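# Seat three sleeves, band down, on separate pins

## Task

Three sleeves will show up. Place each sleeve on a different pin with its coloured band at the bottom, slide it fully down until it reaches the table, and release it. A sleeve must never land on a pin's rim, and you must not release a sleeve that is only sitting on a pin's tip. If either happens, lift that sleeve well away from the pins and try again; a sleeve that drops from that position may cause failure. The task fails if the gripper is still holding a sleeve up when you finish. At the end, the arm and hand should be held in free air without touching anything, especially during the final second once the scene has settled. Knocking or placing anything off the table fails the task.

## Robot and tools

Robot: one arm with six joints and a parallel two-finger gripper. A wrist camera rides on the hand. Two fixed head cameras, cam_head_left and cam_head_right, look down at the table. All three give 504x504 images. The arm's base may sit slightly tilted relative to the table.

Scene frame: the origin is on the table surface directly under the arm's base. +z is up. Looking along +x, +y is to the left. Positions are in metres. The state line reports the gripper point (end_effector_position), which lies between the finger pads about 3 to 4 cm behind the fingertips. It also reports end_effector_quat_wxyz and the linear and angular velocities (m/s, rad/s). The printed position can be off, and more so at long reach. The fingers point along the gripper's +x axis and close along its y axis.

execute_actions takes "actions", a list that is empty or holds exactly one item. It can also take "pictures" (true or false).
- Empty list: nothing is commanded. You get the current state plus camera images.
- Motion item: {"rows": [[...],...], "steps": n}. Give 1 to 15 rows and n between 7 and 15 (default 15). A control step lasts 1/30 s, and each row covers one step. If there are fewer rows than steps, the last row repeats. Each row is a single list of 7 numbers for the one arm. The first six are absolute target joint angles in radians, in this order: waist (-3.054 to 3.054), shoulder (0.000 to 3.142), elbow (0.000 to 2.356), wrist pitch (-1.571 to 1.571), wrist yaw (-1.571 to 1.571), wrist roll (-3.142 to 3.142). The seventh is an absolute gripper opening from -1 to 1. At +1 the gripper is fully open (0.088 m between pads). Empty fingers meet near -0.80, and values below that close no further. Going from fully open to closed takes at least about 0.5 s. These are targets, not offsets.
- Wait item: {"steps": n} with n up to 300 and no rows. Nothing new is commanded, and the call returns once n steps have passed since the previous result.
If a joint target is more than 0.010 rad outside its stated range and also further out than the current angle, the call is refused and nothing moves. True joint ends can differ from the stated ones by up to 0.010 rad. A target beyond the true end is clipped there, and the result then prints "joint sent to its limit". That line may refer to an earlier motion that is still running.

Motion rules: each step, a joint's target can lead its measured angle by at most 0.211 rad (waist, shoulder, elbow), 0.213 (wrist pitch), 0.267 (wrist yaw) or 0.228 (wrist roll). All targets are also scaled back so the gripper is never commanded more than 70 mm away from its measured position. Large moves therefore take several calls. Joint friction can leave a joint short of its target, especially at long reach, and a tiny change may not move it at all. Check Joint positions after every move. The result of a motion arrives 7 steps before the motion ends, and those last 7 steps run while you are composing the next call. Between calls the arm keeps heading for the last row you sent until it has nearly stopped or a step is HELD.

Result lines: Joint positions and Joint velocities list the six joints in the order above, then the pad gap (m, m/s). grip_measured is the measured opening on the same -1 to 1 scale you command. To keep hold of a sleeve, command an opening clearly below grip_measured; the lower it is, the harder the squeeze. Pad force is capped at about 34 N, and a fast close may hit harder. Readings can be off by about 1 mm. "joint command not followed" means the clearance check changed or blocked some targets; the mount counts as part of the arm. HELD marks steps on which your row was not sent, in whole or in part. Joint torques are total drive outputs, offset and noisy, so treat them only as a rough hint of contact. MOTOR HOT appears from 50 °C. At 95 °C an OVER-TEMPERATURE FAULT holds the arm, and if it does not cool it can lose power and go limp. Avoid holding loads for long.

Load limits (N m): waist 17.8, shoulder 22, elbow 22, wrist pitch 5.8, wrist yaw 5.78, wrist roll 5.42. A held object's weight adds to the load. If contact torque reaches a limit, the arm halts for 10 s and the rest of the call is dropped. Do not shove hard against pins or the table.

zoom_image: {"camera": one of cam_head_left, cam_head_right, cam_wrist, "region": [x0, y0, x1, y1]}. Region is in image pixels with (0,0) at top-left, at most 504x504. It returns a closer view of that camera's latest image.

show_instructions: no arguments. It returns the scene's reference pages.

finished_scene: {"scene": the current scene's number}. The goal must already be met and remain met.

Calibration for projecting world points is supplied per camera (K, distortion D, T_world_to_cam). For example, cam_head_left sits at pos_world [-0.201631, -0.221049, 0.822831]. Actual cameras can deviate by a couple of degrees and some millimetres.

Things to avoid: dropping or slamming sleeves, releasing a sleeve on a pin tip or rim, knocking anything off the table, and hard impacts. Loose objects may occasionally get a small push from outside. Finish with the gripper open, the sleeves released, and the arm lifted clear so it touches nothing.

Each tool is called after ">>>" by a JSON object that holds its "api" and its "payload".

Reference images:

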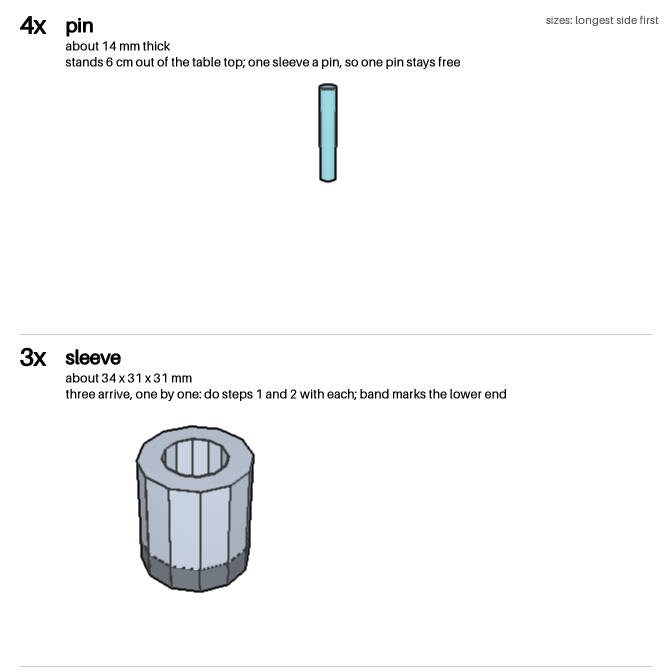

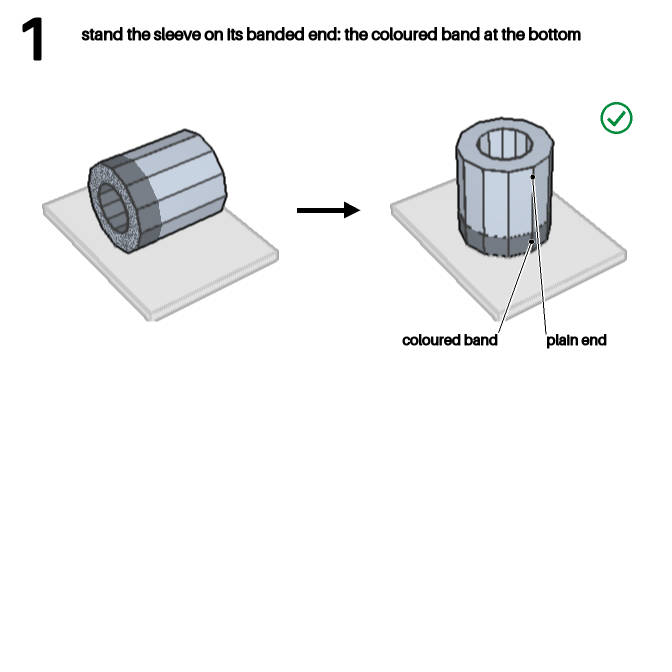

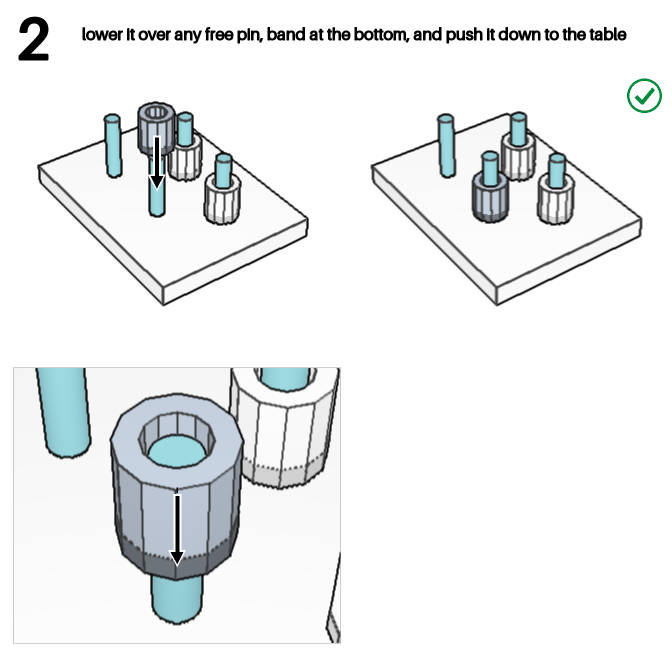

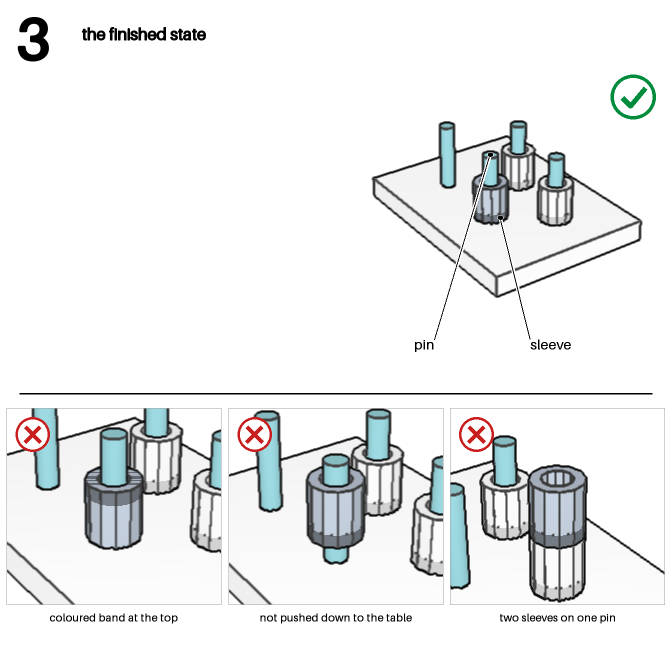

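## Session

>>> {"api": "execute_actions", "payload": {"actions": []}}

Scene clock: 0.00 s of 4600.00 s.
end_effector_position=(+0.0432, -0.4881, +0.2042) grip_measured=+0.844 end_effector_quat_wxyz=(+0.597, -0.108, +0.674, -0.422) end_effector_velocity=(-0.001, +0.002, -0.004) end_effector_angular_velocity=(+0.016, +0.019, +0.004)
Joint positions: [-1.189  0.841  1.298 -0.517  0.788 -1.091  0.08 ]
Joint velocities: [-0.002  0.002 -0.007 -0.007  0.007 -0.007 -0.   ]
Joint torques (N m, as the arm reports them, + toward a larger angle): no reading
Heat: hottest wrist pitch 24 °C (+0.0 °C/min).

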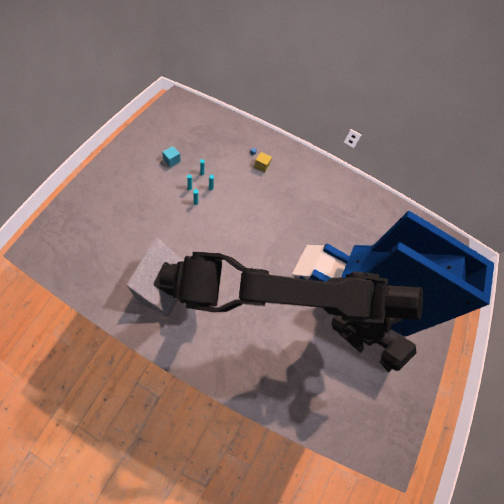

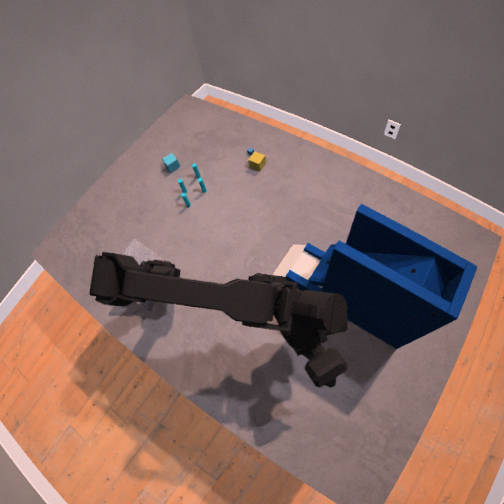

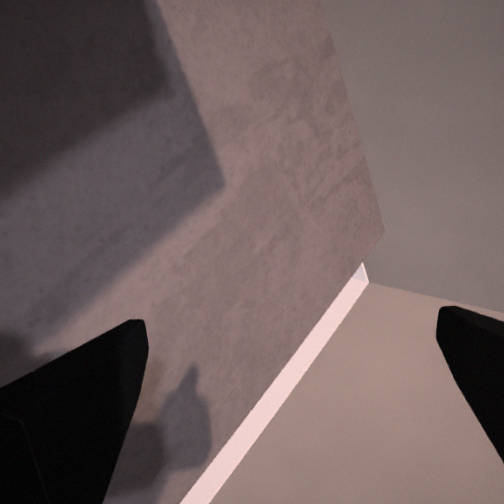

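>>> {"api": "zoom_image", "payload": {"camera": "cam_head_left", "region": [150, 130, 290, 220]}}

>>> {"api": "zoom_image", "payload": {"camera": "cam_head_right", "region": [150, 130, 290, 220]}}

>>> {"api": "zoom_image", "payload": {"camera": "cam_head_left", "region": [260, 190, 504, 380]}}

Region (150, 130, 290, 220) of cam_head_left's 504x504 image, scaled by 3.600, with more detail than that image has; it fills the top 324 rows of this view, and the rest is white.

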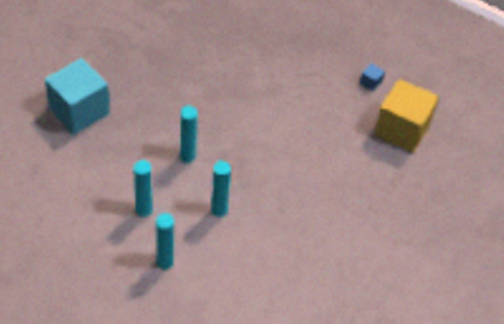

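Region (150, 130, 290, 220) of cam_head_right's 504x504 image, scaled by 3.600, with more detail than that image has; it fills the top 324 rows of this view, and the rest is white.

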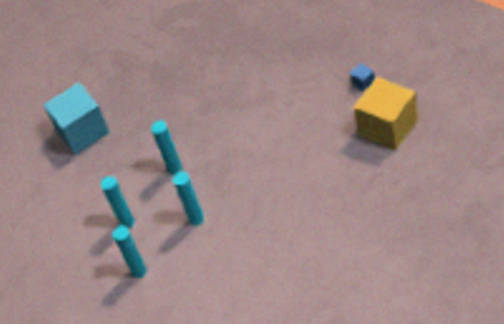

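Region (260, 190, 504, 380) of cam_head_left's 504x504 image, scaled by 2.066, with more detail than that image has.

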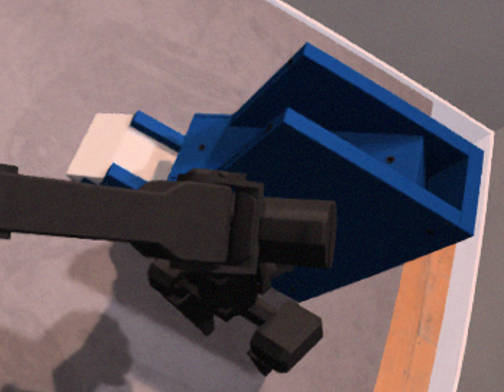

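>>> {"api": "execute_actions", "payload": {"actions": [{"rows": [[-1.189,0.84,1.298,0.9,0.6,0.0,1.0]], "steps": 15}]}}

Scene clock: 8.13 s of 4600.00 s.
end_effector_position=(+0.0677, -0.5324, +0.2491) grip_measured=+0.986 end_effector_quat_wxyz=(+0.669, -0.024, +0.419, -0.614) end_effector_velocity=(+0.013, -0.139, +0.218) end_effector_angular_velocity=(-1.343, -1.869, -1.017)
Joint positions: [-1.19   0.841  1.296 -0.163  0.627 -0.713  0.087]
Joint velocities: [-0.002 -0.002 -0.002  1.355 -0.227  1.458  0.008]
Joint torques (N m, as the arm reports them, + toward a larger angle): [ 0.36 -6.33  5.63  1.82 -0.18  0.15]
Heat: hottest shoulder 25 °C (+7.4 °C/min).
Steps of this call (steps 1 to 236: nothing new was sent; steps 237 to 244: the first 8 steps of this action). Readings (joint positions):
237: [-1.191 0.840 1.298 -0.497 0.767 -1.059]
238: [-1.191 0.840 1.296 -0.444 0.724 -1.008]
240: [-1.190 0.841 1.296 -0.349 0.671 -0.909]
244: the state above

>>> {"api": "execute_actions", "payload": {"actions": [{"rows": [[-1.189,0.84,1.298,0.9,0.6,0.0,1.0],[-1.189,0.84,1.298,0.9,0.6,0.0,1.0],[-1.189,0.84,1.298,0.9,0.6,0.0,1.0],[-1.189,0.84,1.298,0.9,0.6,0.0,1.0],[-1.189,0.84,1.298,0.9,0.6,0.0,1.0],[-1.189,0.84,1.298,0.9,0.6,0.0,1.0],[-1.1,0.84,1.298,0.9,0.6,0.0,1.0],[0.1,0.84,1.298,0.9,0.6,0.0,1.0]], "steps": 15}]}}

>>> {"api": "execute_actions", "payload": {"actions": [{"steps": 25}]}}

Scene clock: 8.70 s of 4600.00 s.
end_effector_position=(+0.0389, -0.5611, +0.3875) grip_measured=+1.000 end_effector_quat_wxyz=(+0.613, +0.115, -0.188, -0.759) end_effector_velocity=(+0.098, +0.047, +0.225) end_effector_angular_velocity=(-1.158, -1.870, +0.500)
Joint positions: [-1.146  0.841  1.296  0.623  0.605 -0.039  0.088]
Joint velocities: [ 1.404  0.002 -0.002  1.414 -0.007  0.286  0.   ]
Joint torques (N m, as the arm reports them, + toward a larger angle): [ 0.95 -6.07  5.45  1.54 -0.63  0.13]
Heat: hottest shoulder 25 °C (+6.9 °C/min).
Steps of this call (steps 1 to 7: the last 7 steps of your previous action; steps 8 to 9: the robot went on to your last target; steps 10 to 17: the first 8 steps of this action). Readings (joint positions):
10: [-1.190 0.841 1.296 0.299 0.604 -0.224]
11: [-1.190 0.841 1.296 0.346 0.603 -0.176]
13: [-1.190 0.841 1.296 0.438 0.603 -0.105]
17: the state above

Scene clock: 9.53 s of 4600.00 s.
end_effector_position=(+0.1328, -0.5147, +0.4537) grip_measured=+1.000 end_effector_quat_wxyz=(+0.631, +0.503, -0.439, -0.394) end_effector_velocity=(+0.074, +0.064, +0.057) end_effector_angular_velocity=(+0.051, -0.658, +0.657)
Joint positions: [-0.014  0.841  1.296  0.897  0.6   -0.003  0.088]
Joint velocities: [ 0.935  0.002 -0.007 -0.007 -0.007 -0.007  0.   ]
Joint torques (N m, as the arm reports them, + toward a larger angle): [ 0.07  1.43  1.64  0.39 -0.87  0.03]
Heat: hottest shoulder 25 °C (+6.3 °C/min).
Kept back: nothing.
Steps of this call (steps 1 to 7: the last 7 steps of your previous action; steps 8 to 25: the robot went on to your last target). Readings (joint positions):
1: [-1.098 0.841 1.296 0.670 0.602 -0.031]
2: [-1.050 0.841 1.296 0.717 0.600 -0.025]
4: [-0.958 0.841 1.296 0.792 0.600 -0.016]
8: [-0.776 0.841 1.296 0.861 0.600 -0.008]
25: the state above

>>> {"api": "execute_actions", "payload": {"actions": [{"rows": [[0.646,0.84,1.298,0.9,0.573,0.0,1.0],[0.646,0.84,1.298,0.9,0.573,0.0,1.0],[0.646,0.84,1.298,0.9,0.573,0.0,1.0],[0.646,0.84,1.298,0.9,0.573,0.0,1.0],[0.646,0.84,1.298,0.9,0.573,0.0,1.0],[0.646,0.84,1.298,0.9,0.573,0.0,1.0],[0.646,2.219,1.667,-1.55,0.573,0.0,1.0]], "steps": 15}]}}

>>> {"api": "execute_actions", "payload": {"actions": [{"steps": 75}], "pictures": true}}

Scene clock: 10.23 s of 4600.00 s.
end_effector_position=(+0.1634, -0.4851, +0.4966) grip_measured=+1.000 end_effector_quat_wxyz=(+0.612, +0.620, -0.443, -0.211) end_effector_velocity=(+0.173, +0.012, +0.292) end_effector_angular_velocity=(-0.276, -0.507, +0.924)
Joint positions: [ 0.418  0.877  1.352  0.847  0.58  -0.002  0.088]
Joint velocities: [ 0.96   0.784  1.223 -0.886 -0.125 -0.007  0.   ]
Joint torques (N m, as the arm reports them, + toward a larger angle): [ 0.48  7.76 -1.6  -0.68 -0.92 -0.04]
Heat: hottest shoulder 25 °C (+5.9 °C/min).
Steps of this call (steps 1 to 13: the robot went on to your last target; steps 14 to 21: the first 8 steps of this action). Readings (joint positions):
14: [0.115 0.841 1.296 0.898 0.600 -0.003]
15: [0.163 0.841 1.296 0.899 0.593 -0.003]
17: [0.257 0.841 1.296 0.899 0.584 -0.003]
21: the state above

Scene clock: 12.73 s of 4600.00 s.
end_effector_position=(+0.2970, +0.0924, +0.2235) grip_measured=+1.000 end_effector_quat_wxyz=(+0.676, -0.288, +0.590, +0.335) end_effector_velocity=(-0.072, -0.093, -0.017) end_effector_angular_velocity=(-0.427, +0.282, +0.336)
Joint positions: [ 0.647  2.207  1.66  -1.466  0.573 -0.002  0.088]
Joint velocities: [-0.002 -0.002 -0.002 -0.608 -0.007 -0.007  0.   ]
Joint torques (N m, as the arm reports them, + toward a larger angle): [ 6.17 -3.33  4.44  0.62 -0.04  0.05]
Heat: hottest shoulder 25 °C (+4.7 °C/min).
Kept back: nothing.
Steps of this call (steps 1 to 7: the last 7 steps of your previous action; steps 8 to 75: the robot went on to your last target). Readings (joint positions):
1: [0.450 0.903 1.390 0.816 0.578 -0.002]
2: [0.481 0.930 1.425 0.782 0.578 -0.002]
4: [0.532 0.992 1.493 0.713 0.577 -0.002]
8: [0.584 1.104 1.575 0.597 0.574 -0.002]
75: the state above
camera_calibration (this result's frames):
cam_wrist: T_world_to_cam=[[0.768662, -0.639605, 0.00795462, -0.157558], [-0.629994, -0.754842, 0.18254, 0.248812], [-0.110749, -0.145323, -0.983166, 0.33754], [0, 0, 0, 1]] pos_world=[0.315241, 0.136092, 0.287693]

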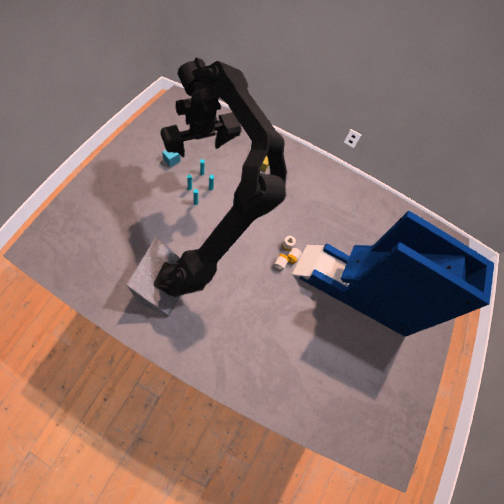

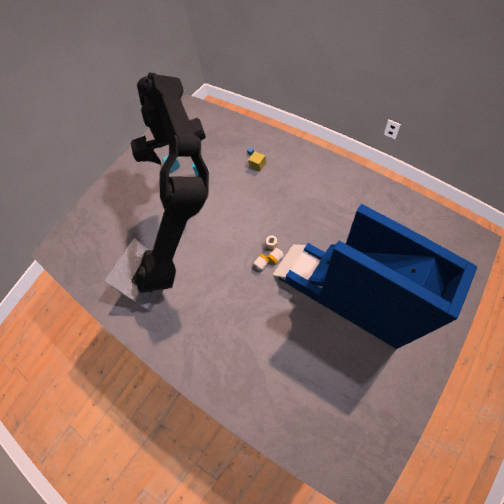

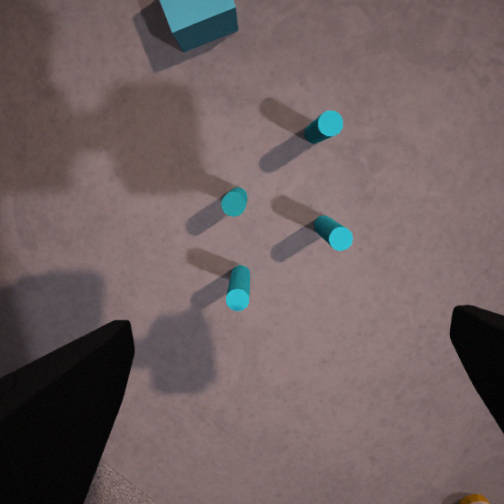

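All three sleeves have arrived. Taking a still look.

>>> {"api": "execute_actions", "payload": {"actions": [{"steps": 15}], "pictures": true}}

>>> {"api": "zoom_image", "payload": {"camera": "cam_head_left", "region": [250, 215, 350, 295]}}

>>> {"api": "zoom_image", "payload": {"camera": "cam_head_right", "region": [230, 215, 330, 295]}}

Scene clock: 13.23 s of 4600.00 s.
end_effector_position=(+0.2879, +0.0800, +0.2219) grip_measured=+1.000 end_effector_quat_wxyz=(+0.649, -0.313, +0.605, +0.338) end_effector_velocity=(-0.003, -0.000, -0.001) end_effector_angular_velocity=(+0.007, +0.023, +0.011)
Joint positions: [ 0.647  2.207  1.66  -1.545  0.573 -0.002  0.088]
Joint velocities: [-0.002 -0.002 -0.002 -0.007 -0.022 -0.007  0.   ]
Joint torques (N m, as the arm reports them, + toward a larger angle): [ 6.09 -3.22  4.33  0.43 -0.04  0.04]
Heat: hottest shoulder 25 °C (+4.5 °C/min).
Kept back: nothing.
Steps of this call (steps 1 to 15: the robot went on to your last target). Readings (joint positions):
1: [0.647 2.207 1.660 -1.483 0.573 -0.002]
2: [0.647 2.207 1.660 -1.498 0.573 -0.002]
4: [0.647 2.207 1.660 -1.518 0.573 -0.002]
8: [0.647 2.207 1.660 -1.537 0.573 -0.002]
15: the state above
camera_calibration (this result's frames):
cam_wrist: T_world_to_cam=[[0.795984, -0.605137, 0.0148153, -0.170561], [-0.589276, -0.769059, 0.247593, 0.208983], [-0.138434, -0.20581, -0.968751, 0.342746], [0, 0, 0, 1]] pos_world=[0.30636, 0.128048, 0.28282]

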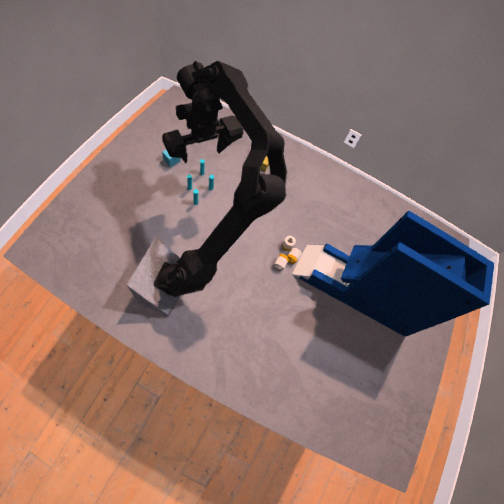

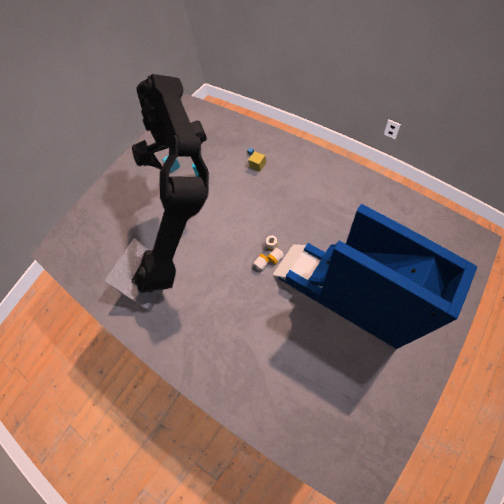

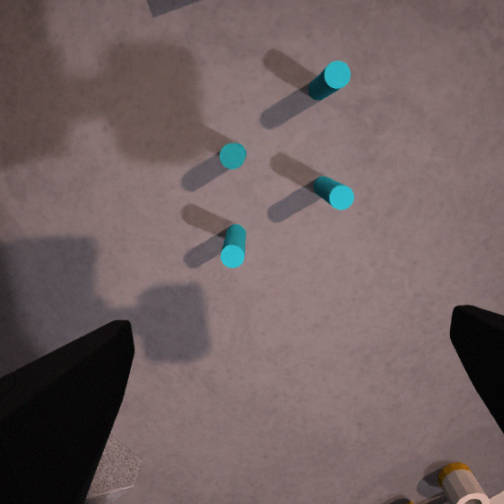

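Region (250, 215, 350, 295) of cam_head_left's 504x504 image, scaled by 5.040, with more detail than that image has; it fills the top 403 rows of this view, and the rest is white.

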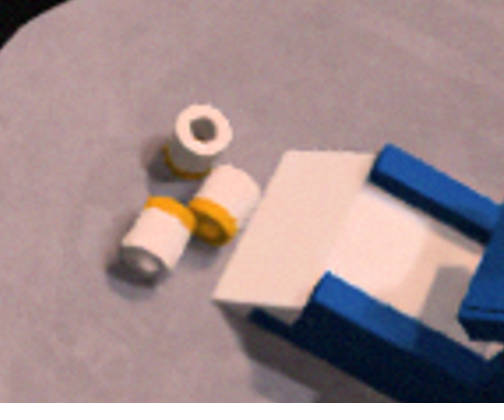

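Region (230, 215, 330, 295) of cam_head_right's 504x504 image, scaled by 5.040, with more detail than that image has; it fills the top 403 rows of this view, and the rest is white.

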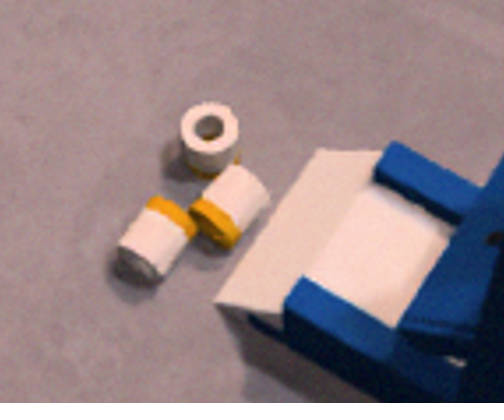

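>>> {"api": "execute_actions", "payload": {"actions": [{"rows": [[-0.057,1.542,1.453,-1.504,0.809,-0.75,0.3]], "steps": 15}]}}

>>> {"api": "execute_actions", "payload": {"actions": [{"steps": 40}], "pictures": true}}

Scene clock: 15.97 s of 4600.00 s.
end_effector_position=(+0.3150, -0.0137, +0.1899) grip_measured=+0.394 end_effector_quat_wxyz=(+0.636, -0.360, +0.600, +0.324) end_effector_velocity=(+0.076, -0.443, -0.108) end_effector_angular_velocity=(-0.010, +0.130, -0.104)
Joint positions: [ 0.443  2.011  1.523 -1.518  0.741 -0.256  0.058]
Joint velocities: [-1.038 -0.96  -0.295  0.051  0.359 -1.077 -0.036]
Joint torques (N m, as the arm reports them, + toward a larger angle): [ 5.89 -4.8   1.94  0.64  0.1  -0.12]
Heat: hottest shoulder 26 °C (+7.5 °C/min).
Steps of this call (steps 1 to 15: the robot went on to your last target; steps 16 to 74: nothing new was sent; steps 75 to 82: the first 8 steps of this action). Readings (joint positions):
75: [0.644 2.198 1.649 -1.538 0.588 -0.021]
76: [0.631 2.180 1.624 -1.530 0.619 -0.053]
78: [0.578 2.132 1.578 -1.530 0.671 -0.118]
82: the state above

Scene clock: 17.30 s of 4600.00 s.
end_effector_position=(+0.2839, -0.2145, +0.1513) grip_measured=+0.300 end_effector_quat_wxyz=(+0.642, -0.300, +0.639, +0.299) end_effector_velocity=(-0.005, +0.000, -0.000) end_effector_angular_velocity=(+0.005, +0.018, +0.022)
Joint positions: [-0.051  1.55   1.463 -1.506  0.809 -0.746  0.054]
Joint velocities: [-0.002 -0.002 -0.002 -0.022 -0.007 -0.007 -0.   ]
Joint torques (N m, as the arm reports them, + toward a larger angle): [ 4.52 -3.89  1.56  0.6  -0.07 -0.17]
Heat: hottest shoulder 26 °C (+6.9 °C/min).
Kept back: nothing.
Steps of this call (steps 1 to 7: the last 7 steps of your previous action; steps 8 to 40: the robot went on to your last target). Readings (joint positions):
1: [0.409 1.979 1.515 -1.516 0.752 -0.292]
2: [0.374 1.946 1.507 -1.514 0.761 -0.328]
4: [0.306 1.881 1.496 -1.511 0.775 -0.401]
8: [0.169 1.749 1.481 -1.508 0.792 -0.550]
40: the state above
camera_calibration (this result's frames):
cam_wrist: T_world_to_cam=[[0.743547, -0.668352, 0.0210766, -0.344161], [-0.639774, -0.701878, 0.31314, 0.0164856], [-0.194495, -0.246319, -0.949473, 0.217555], [0, 0, 0, 1]] pos_world=[0.30876, -0.164862, 0.208654]

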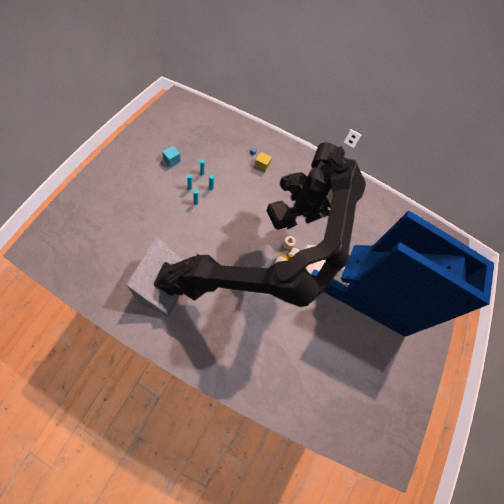

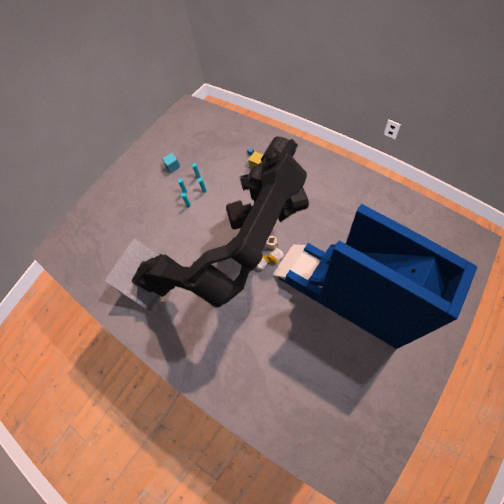

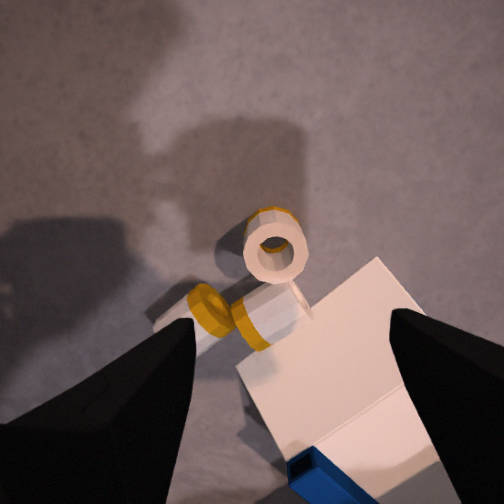

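>>> {"api": "execute_actions", "payload": {"actions": [{"rows": [[-0.066,1.545,1.445,-1.478,0.808,-0.768,0.15],[-0.082,1.540,1.427,-1.450,0.807,-0.789,0.15],[-0.097,1.535,1.409,-1.421,0.806,-0.811,0.15],[-0.113,1.530,1.391,-1.393,0.806,-0.832,0.15],[-0.129,1.525,1.373,-1.365,0.805,-0.854,0.15],[-0.145,1.520,1.355,-1.336,0.804,-0.875,0.15],[-0.161,1.514,1.336,-1.308,0.803,-0.897,0.15],[-0.177,1.508,1.317,-1.280,0.802,-0.919,0.15],[-0.193,1.502,1.298,-1.251,0.801,-0.941,0.15],[-0.210,1.496,1.279,-1.222,0.800,-0.964,0.15]], "steps": 15}]}}

>>> {"api": "execute_actions", "payload": {"actions": [{"steps": 22}], "pictures": true}}

Scene clock: 19.93 s of 4600.00 s.
end_effector_position=(+0.2867, -0.2157, +0.1278) grip_measured=+0.170 end_effector_quat_wxyz=(+0.643, -0.300, +0.638, +0.298) end_effector_velocity=(-0.009, -0.011, -0.150) end_effector_angular_velocity=(+0.011, +0.057, -0.014)
Joint positions: [-0.12   1.532  1.385 -1.37   0.807 -0.848  0.047]
Joint velocities: [-0.442 -0.12  -0.496  0.755 -0.037 -0.564 -0.008]
Joint torques (N m, as the arm reports them, + toward a larger angle): [ 4.34 -4.28  1.51  0.6  -0.21 -0.19]
Heat: hottest shoulder 26 °C (+6.0 °C/min).
Steps of this call (steps 1 to 15: the robot went on to your last target; steps 16 to 71: nothing new was sent; steps 72 to 79: the first 8 steps of this action). Readings (joint positions):
72: [-0.052 1.550 1.462 -1.503 0.809 -0.750]
73: [-0.054 1.549 1.459 -1.492 0.809 -0.757]
75: [-0.068 1.544 1.442 -1.459 0.809 -0.780]
79: the state above

Scene clock: 20.67 s of 4600.00 s.
end_effector_position=(+0.2830, -0.2193, +0.1001) grip_measured=+0.150 end_effector_quat_wxyz=(+0.641, -0.299, +0.641, +0.298) end_effector_velocity=(-0.003, -0.000, +0.000) end_effector_angular_velocity=(+0.007, +0.003, +0.007)
Joint positions: [-0.204  1.505  1.29  -1.225  0.802 -0.96   0.046]
Joint velocities: [-0.002 -0.007 -0.002 -0.007 -0.007 -0.007 -0.   ]
Joint torques (N m, as the arm reports them, + toward a larger angle): [ 4.48 -4.48  1.45  0.57 -0.19 -0.17]
Heat: hottest shoulder 26 °C (+5.8 °C/min).
Kept back: nothing.
Steps of this call (steps 1 to 7: the last 7 steps of your previous action; steps 8 to 22: the robot went on to your last target). Readings (joint positions):
1: [-0.135 1.528 1.369 -1.345 0.806 -0.868]
2: [-0.149 1.523 1.351 -1.319 0.805 -0.888]
4: [-0.176 1.517 1.324 -1.281 0.804 -0.918]
8: [-0.197 1.510 1.300 -1.244 0.803 -0.945]
22: the state above
camera_calibration (this result's frames):
cam_wrist: T_world_to_cam=[[0.741905, -0.670222, 0.0194592, -0.345479], [-0.640348, -0.699633, 0.316966, 0.0287983], [-0.198823, -0.247619, -0.948237, 0.168379], [0, 0, 0, 1]] pos_world=[0.308232, -0.169706, 0.157258]

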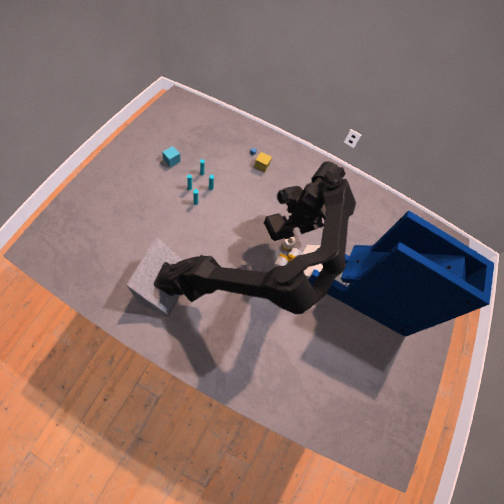

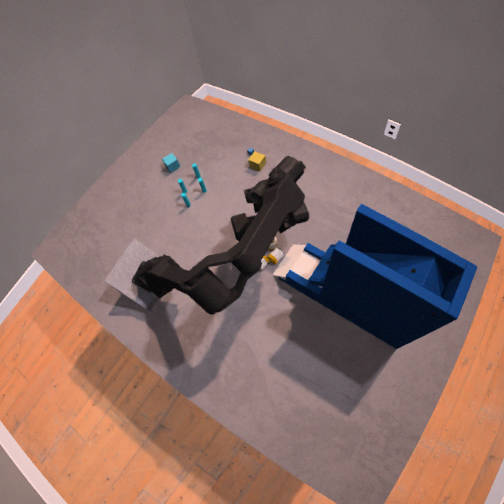

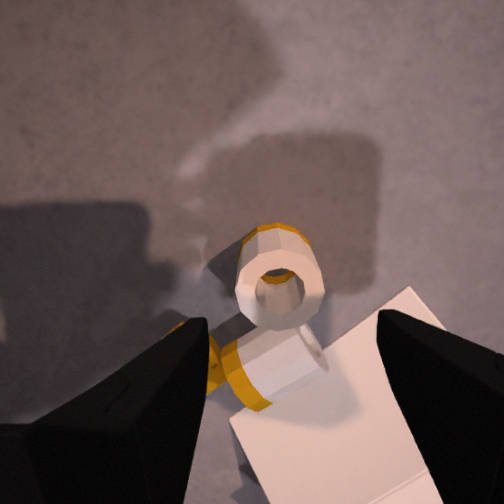

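>>> {"api": "execute_actions", "payload": {"actions": [{"rows": [[-0.221,1.495,1.267,-1.199,0.798,-0.980,0.15],[-0.232,1.494,1.255,-1.176,0.796,-0.995,0.15],[-0.243,1.493,1.243,-1.153,0.794,-1.011,0.15],[-0.254,1.493,1.231,-1.130,0.792,-1.026,0.15],[-0.265,1.493,1.219,-1.107,0.790,-1.042,0.15],[-0.276,1.494,1.207,-1.084,0.788,-1.057,0.15],[-0.288,1.495,1.194,-1.061,0.785,-1.073,0.15],[-0.299,1.496,1.182,-1.038,0.783,-1.088,0.15],[-0.310,1.497,1.170,-1.015,0.781,-1.104,0.15],[-0.321,1.498,1.158,-0.992,0.778,-1.119,0.15],[-0.332,1.499,1.146,-0.968,0.775,-1.135,0.15],[-0.343,1.500,1.133,-0.945,0.772,-1.150,0.15]], "steps": 15}]}}

>>> {"api": "execute_actions", "payload": {"actions": [{"steps": 24}], "pictures": true}}

Scene clock: 21.93 s of 4600.00 s.
end_effector_position=(+0.2843, -0.2195, +0.0808) grip_measured=+0.150 end_effector_quat_wxyz=(+0.643, -0.298, +0.640, +0.297) end_effector_velocity=(-0.004, +0.003, -0.117) end_effector_angular_velocity=(+0.012, +0.025, -0.004)
Joint positions: [-0.257  1.501  1.232 -1.112  0.792 -1.036  0.046]
Joint velocities: [-0.31  -0.002 -0.339  0.608 -0.066 -0.403 -0.   ]
Joint torques (N m, as the arm reports them, + toward a larger angle): [ 4.31 -4.46  1.49  0.56 -0.2  -0.17]
Heat: hottest shoulder 26 °C (+5.5 °C/min).
Steps of this call (steps 1 to 15: the robot went on to your last target; steps 16 to 30: nothing new was sent; steps 31 to 38: the first 8 steps of this action). Readings (joint positions):
31: [-0.205 1.504 1.288 -1.221 0.802 -0.964]
32: [-0.207 1.503 1.284 -1.212 0.801 -0.969]
34: [-0.219 1.501 1.271 -1.185 0.799 -0.987]
38: the state above

Scene clock: 22.73 s of 4600.00 s.
end_effector_position=(+0.2826, -0.2196, +0.0506) grip_measured=+0.150 end_effector_quat_wxyz=(+0.642, -0.298, +0.641, +0.297) end_effector_velocity=(-0.003, +0.003, -0.002) end_effector_angular_velocity=(+0.010, +0.012, +0.018)
Joint positions: [-0.337  1.5    1.143 -0.948  0.775 -1.146  0.046]
Joint velocities: [-0.002  0.002 -0.007 -0.007 -0.007 -0.007 -0.   ]
Joint torques (N m, as the arm reports them, + toward a larger angle): [ 4.38 -4.3   1.46  0.58 -0.19 -0.2 ]
Heat: hottest shoulder 26 °C (+5.3 °C/min).
Kept back: nothing.
Steps of this call (steps 1 to 7: the last 7 steps of your previous action; steps 8 to 24: the robot went on to your last target). Readings (joint positions):
1: [-0.267 1.501 1.220 -1.092 0.790 -1.050]
2: [-0.278 1.501 1.209 -1.071 0.788 -1.064]
4: [-0.299 1.500 1.186 -1.027 0.783 -1.093]
8: [-0.328 1.500 1.156 -0.976 0.778 -1.128]
24: the state above
camera_calibration (this result's frames):
cam_wrist: T_world_to_cam=[[0.740558, -0.671666, 0.0209487, -0.344376], [-0.642516, -0.698598, 0.314857, 0.0450486], [-0.196844, -0.246629, -0.948908, 0.120993], [0, 0, 0, 1]] pos_world=[0.307791, -0.169994, 0.107842]

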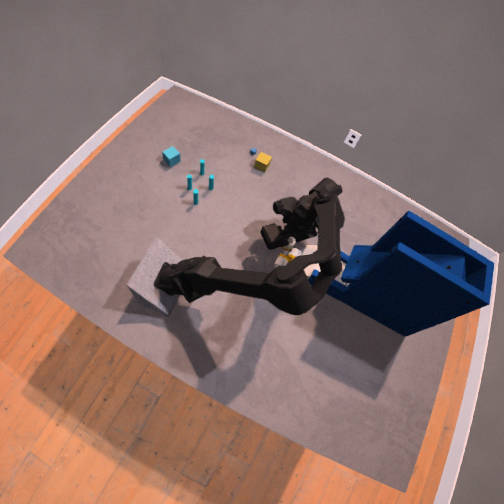

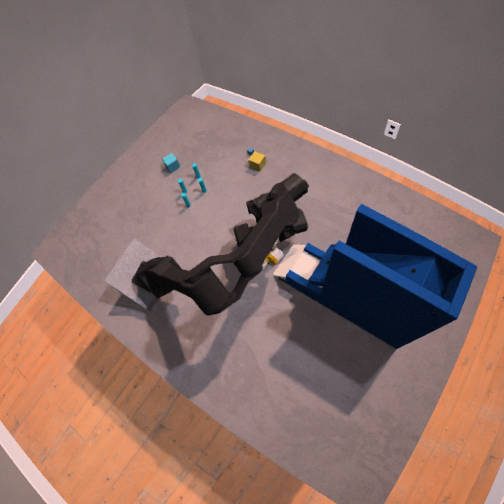

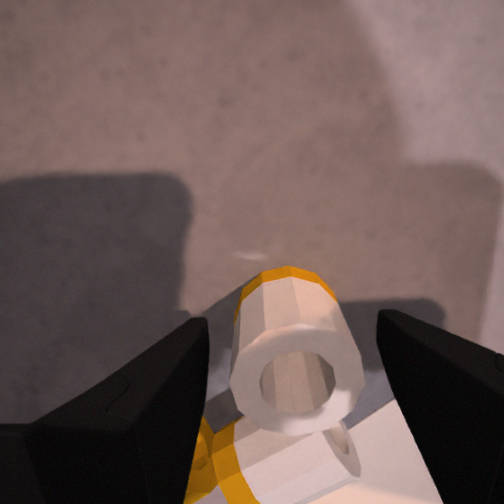

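>>> {"api": "execute_actions", "payload": {"actions": [{"rows": [[-0.343,1.500,1.133,-0.945,0.772,-1.150,0.08],[-0.343,1.500,1.133,-0.945,0.772,-1.150,0.02],[-0.343,1.500,1.133,-0.945,0.772,-1.150,-0.04],[-0.343,1.500,1.133,-0.945,0.772,-1.150,-0.09],[-0.343,1.500,1.133,-0.945,0.772,-1.150,-0.14],[-0.343,1.500,1.133,-0.945,0.772,-1.150,-0.18],[-0.343,1.500,1.133,-0.945,0.772,-1.150,-0.22],[-0.343,1.500,1.133,-0.945,0.772,-1.150,-0.26],[-0.343,1.500,1.133,-0.945,0.772,-1.150,-0.30],[-0.343,1.500,1.133,-0.945,0.772,-1.150,-0.34],[-0.343,1.500,1.133,-0.945,0.772,-1.150,-0.38],[-0.343,1.500,1.133,-0.945,0.772,-1.150,-0.42]], "steps": 15}]}}

>>> {"api": "execute_actions", "payload": {"actions": [{"steps": 14}], "pictures": true}}

Scene clock: 23.57 s of 4600.00 s.
end_effector_position=(+0.2827, -0.2194, +0.0505) grip_measured=-0.114 end_effector_quat_wxyz=(+0.642, -0.298, +0.641, +0.297) end_effector_velocity=(-0.002, +0.001, -0.000) end_effector_angular_velocity=(+0.008, +0.005, -0.004)
Joint positions: [-0.337  1.5    1.143 -0.947  0.774 -1.146  0.033]
Joint velocities: [-0.002 -0.002 -0.002 -0.007 -0.007  0.007 -0.059]
Joint torques (N m, as the arm reports them, + toward a larger angle): [ 4.29 -4.27  1.44  0.59 -0.2  -0.17]
Heat: hottest shoulder 26 °C (+5.1 °C/min).
Steps of this call (steps 1 to 15: the robot went on to your last target; steps 16 to 17: nothing new was sent; steps 18 to 25: the first 8 steps of this action). Readings (joint positions):
18: [-0.337 1.500 1.143 -0.948 0.774 -1.146]
19: [-0.337 1.500 1.143 -0.948 0.774 -1.146]
21: [-0.337 1.500 1.143 -0.947 0.774 -1.146]
25: the state above

Scene clock: 24.03 s of 4600.00 s.
end_effector_position=(+0.2827, -0.2194, +0.0505) grip_measured=-0.168 end_effector_quat_wxyz=(+0.642, -0.298, +0.640, +0.297) end_effector_velocity=(-0.003, -0.001, -0.000) end_effector_angular_velocity=(-0.006, +0.009, +0.011)
Joint positions: [-0.337  1.5    1.143 -0.947  0.774 -1.146  0.031]
Joint velocities: [-0.002 -0.002 -0.002 -0.007  0.007 -0.007 -0.   ]
Joint torques (N m, as the arm reports them, + toward a larger angle): [ 4.3  -4.28  1.46  0.59 -0.19 -0.17]
Heat: hottest shoulder 26 °C (+5.0 °C/min).
Kept back: nothing.
Steps of this call (steps 1 to 7: the last 7 steps of your previous action; steps 8 to 14: the robot went on to your last target). Readings (joint positions):
1: [-0.337 1.500 1.143 -0.947 0.774 -1.146]
2: [-0.337 1.500 1.143 -0.947 0.774 -1.146]
4: [-0.337 1.500 1.143 -0.947 0.774 -1.146]
8: [-0.337 1.500 1.143 -0.947 0.774 -1.146]
14: the state above
camera_calibration (this result's frames):
cam_wrist: T_world_to_cam=[[0.740627, -0.671593, 0.0208547, -0.344322], [-0.642582, -0.69888, 0.314093, 0.0452276], [-0.196368, -0.246027, -0.949163, 0.120999], [0, 0, 0, 1]] pos_world=[0.307837, -0.169867, 0.107822]

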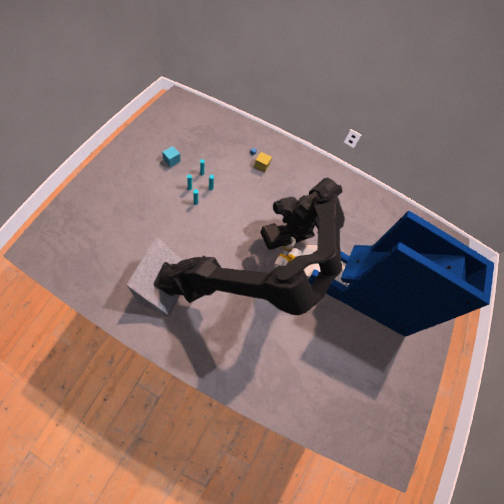

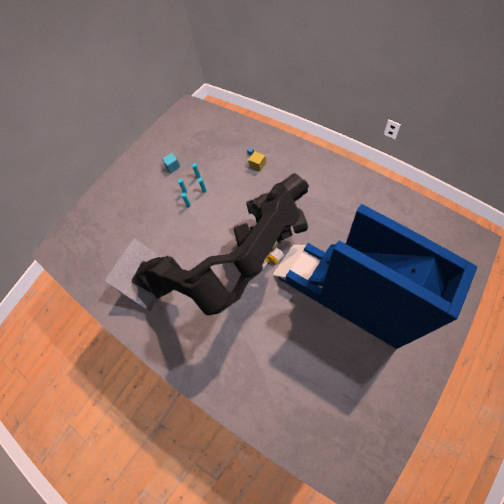

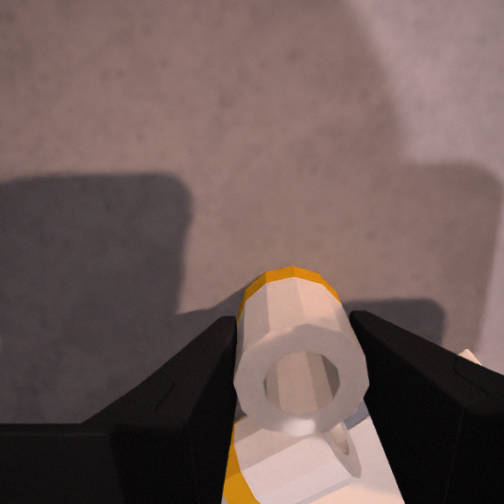

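>>> {"api": "execute_actions", "payload": {"actions": [{"rows": [[-0.325,1.500,1.155,-0.975,0.778,-1.128,-0.42],[-0.305,1.500,1.178,-1.015,0.782,-1.10,-0.42],[-0.283,1.500,1.202,-1.06,0.786,-1.07,-0.42],[-0.260,1.501,1.228,-1.108,0.791,-1.04,-0.42],[-0.235,1.503,1.256,-1.16,0.796,-1.0,-0.42],[-0.204,1.506,1.29,-1.223,0.801,-0.96,-0.42],[-0.175,1.512,1.322,-1.28,0.803,-0.92,-0.42],[-0.145,1.519,1.355,-1.336,0.805,-0.88,-0.42],[-0.116,1.527,1.388,-1.39,0.807,-0.835,-0.42],[-0.086,1.535,1.42,-1.44,0.808,-0.79,-0.42],[-0.057,1.55,1.453,-1.48,0.805,-0.75,-0.42],[-0.025,1.58,1.47,-1.49,0.797,-0.71,-0.42],[0.005,1.615,1.482,-1.49,0.788,-0.68,-0.42],[0.035,1.655,1.494,-1.49,0.778,-0.65,-0.42],[0.065,1.695,1.506,-1.49,0.768,-0.62,-0.42]], "steps": 15}]}}

>>> {"api": "execute_actions", "payload": {"actions": [{"rows": [[0.095,1.733,1.518,-1.49,0.758,-0.588,-0.42],[0.125,1.772,1.530,-1.49,0.749,-0.556,-0.42],[0.155,1.811,1.542,-1.49,0.739,-0.524,-0.42],[0.185,1.850,1.554,-1.488,0.729,-0.492,-0.42],[0.215,1.889,1.566,-1.487,0.719,-0.460,-0.42],[0.245,1.928,1.578,-1.486,0.709,-0.428,-0.42],[0.275,1.967,1.590,-1.485,0.699,-0.396,-0.42],[0.305,2.006,1.602,-1.484,0.690,-0.364,-0.42],[0.335,2.045,1.614,-1.483,0.680,-0.332,-0.42],[0.365,2.084,1.626,-1.482,0.670,-0.300,-0.42],[0.395,2.123,1.638,-1.481,0.660,-0.268,-0.42],[0.425,2.162,1.650,-1.480,0.650,-0.236,-0.42],[0.455,2.201,1.662,-1.479,0.640,-0.204,-0.42],[0.485,2.240,1.674,-1.478,0.630,-0.172,-0.42],[0.515,2.279,1.686,-1.477,0.620,-0.140,-0.42]], "steps": 15}]}}

>>> {"api": "execute_actions", "payload": {"actions": [{"rows": [[0.545,2.318,1.698,-1.476,0.610,-0.108,-0.42],[0.572,2.355,1.710,-1.475,0.601,-0.078,-0.42],[0.595,2.387,1.720,-1.474,0.593,-0.052,-0.42],[0.613,2.413,1.729,-1.473,0.587,-0.032,-0.42],[0.627,2.434,1.735,-1.472,0.583,-0.018,-0.42]], "steps": 15}]}}

>>> {"api": "execute_actions", "payload": {"actions": [{"steps": 24}], "pictures": true}}

Scene clock: 26.37 s of 4600.00 s.
end_effector_position=(+0.2813, -0.2179, +0.0874) grip_measured=-0.168 end_effector_quat_wxyz=(+0.640, -0.296, +0.643, +0.301) end_effector_velocity=(+0.016, -0.002, +0.284) end_effector_angular_velocity=(+0.021, -0.113, -0.026)
Joint positions: [-0.238  1.501  1.249 -1.165  0.791 -1.     0.031]
Joint velocities: [ 0.755  0.017  0.833 -1.414  0.081  0.974 -0.   ]
Joint torques (N m, as the arm reports them, + toward a larger angle): [ 5.27 -2.62  3.67  0.26 -0.12  0.06]
Heat: hottest shoulder 26 °C (+4.6 °C/min).
Steps of this call (steps 1 to 15: the robot went on to your last target; steps 16 to 62: nothing new was sent; steps 63 to 70: the first 8 steps of this action). Readings (joint positions):
63: [-0.337 1.500 1.143 -0.947 0.774 -1.146]
64: [-0.335 1.500 1.146 -0.959 0.774 -1.139]
66: [-0.317 1.500 1.162 -1.009 0.778 -1.109]
70: the state above

Scene clock: 26.87 s of 4600.00 s.
end_effector_position=(+0.3343, -0.0977, +0.1655) grip_measured=-0.168 end_effector_quat_wxyz=(+0.649, -0.297, +0.618, +0.329) end_effector_velocity=(+0.080, +0.439, +0.061) end_effector_angular_velocity=(+0.078, +0.060, +0.225)
Joint positions: [ 0.191  1.857  1.548 -1.474  0.727 -0.487  0.031]
Joint velocities: [ 0.857  1.101  0.349 -0.037 -0.286  0.93   0.   ]
Joint torques (N m, as the arm reports them, + toward a larger angle): [ 6.87 -2.86  3.7   0.24 -0.23  0.1 ]
Heat: hottest shoulder 26 °C (+4.5 °C/min).
Steps of this call (steps 1 to 7: the last 7 steps of your previous action; steps 8 to 15: the first 8 steps of this action). Readings (joint positions):
8: [-0.014 1.596 1.459 -1.437 0.789 -0.711]
9: [0.015 1.629 1.475 -1.448 0.781 -0.678]
11: [0.074 1.704 1.502 -1.463 0.764 -0.612]
15: the state above

Scene clock: 27.37 s of 4600.00 s.
end_effector_position=(+0.3092, +0.1082, +0.1836) grip_measured=-0.168 end_effector_quat_wxyz=(+0.625, -0.335, +0.615, +0.345) end_effector_velocity=(-0.143, +0.276, -0.038) end_effector_angular_velocity=(-0.252, +0.054, +0.276)
Joint positions: [ 0.588  2.357  1.706 -1.471  0.599 -0.075  0.031]
Joint velocities: [ 0.545  0.735  0.11   0.022 -0.183  0.447 -0.   ]
Joint torques (N m, as the arm reports them, + toward a larger angle): [ 5.23 -5.61  4.83  0.42  0.07  0.13]
Heat: hottest shoulder 26 °C (+4.4 °C/min).
Steps of this call (steps 1 to 7: the last 7 steps of your previous action; steps 8 to 15: the first 8 steps of this action). Readings (joint positions):
8: [0.412 2.133 1.638 -1.476 0.657 -0.251]
9: [0.439 2.167 1.649 -1.476 0.648 -0.223]
11: [0.492 2.234 1.671 -1.476 0.630 -0.165]
15: the state above

Scene clock: 28.17 s of 4600.00 s.
end_effector_position=(+0.3000, +0.1295, +0.1810) grip_measured=-0.168 end_effector_quat_wxyz=(+0.622, -0.339, +0.619, +0.339) end_effector_velocity=(-0.003, +0.001, -0.001) end_effector_angular_velocity=(+0.007, +0.023, +0.010)
Joint positions: [ 0.627  2.418  1.726 -1.471  0.585 -0.021  0.031]
Joint velocities: [-0.002  0.002  0.002 -0.007 -0.022 -0.007 -0.   ]
Joint torques (N m, as the arm reports them, + toward a larger angle): [ 6.75 -4.12  4.4   0.46 -0.15  0.13]
Heat: hottest shoulder 26 °C (+4.3 °C/min).
Kept back: nothing.
Steps of this call (steps 1 to 7: the last 7 steps of your previous action; steps 8 to 24: the robot went on to your last target). Readings (joint positions):
1: [0.604 2.378 1.709 -1.471 0.594 -0.063]
2: [0.615 2.393 1.710 -1.471 0.590 -0.054]
4: [0.626 2.410 1.713 -1.471 0.587 -0.041]
8: [0.627 2.415 1.723 -1.471 0.587 -0.028]
24: the state above
camera_calibration (this result's frames):
cam_wrist: T_world_to_cam=[[0.821881, -0.569302, 0.0201653, -0.163], [-0.546194, -0.777478, 0.311768, 0.240869], [-0.161812, -0.267251, -0.949944, 0.326633], [0, 0, 0, 1]] pos_world=[0.318381, 0.181767, 0.238475]

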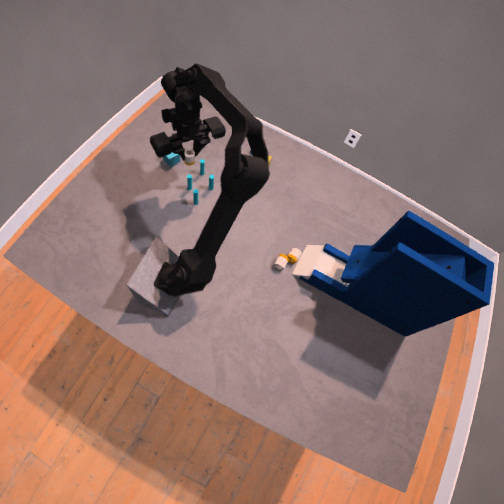

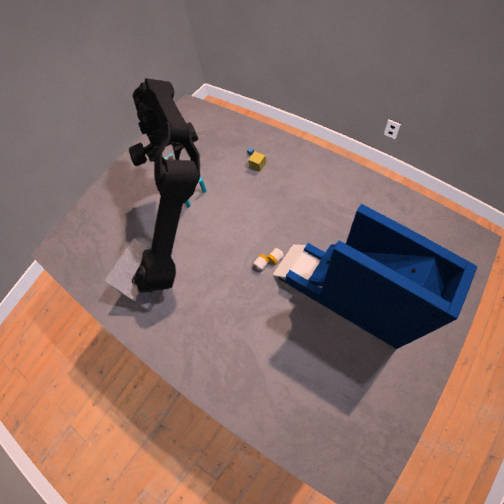

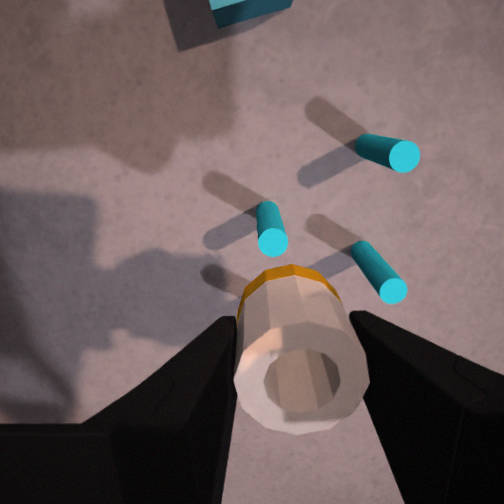

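>>> {"api": "zoom_image", "payload": {"camera": "cam_wrist", "region": [220, 180, 380, 340]}}

Region (220, 180, 380, 340) of cam_wrist's 504x504 image, scaled by 3.150, with more detail than that image has.

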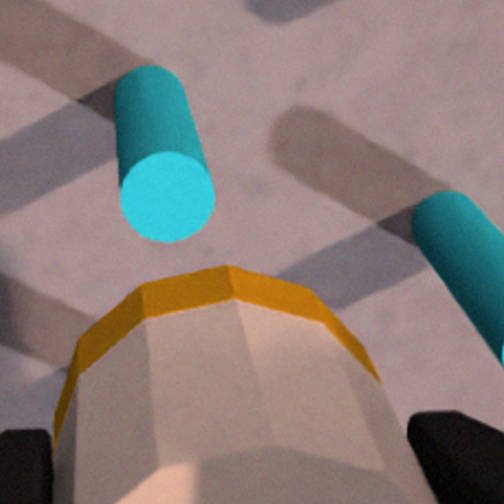

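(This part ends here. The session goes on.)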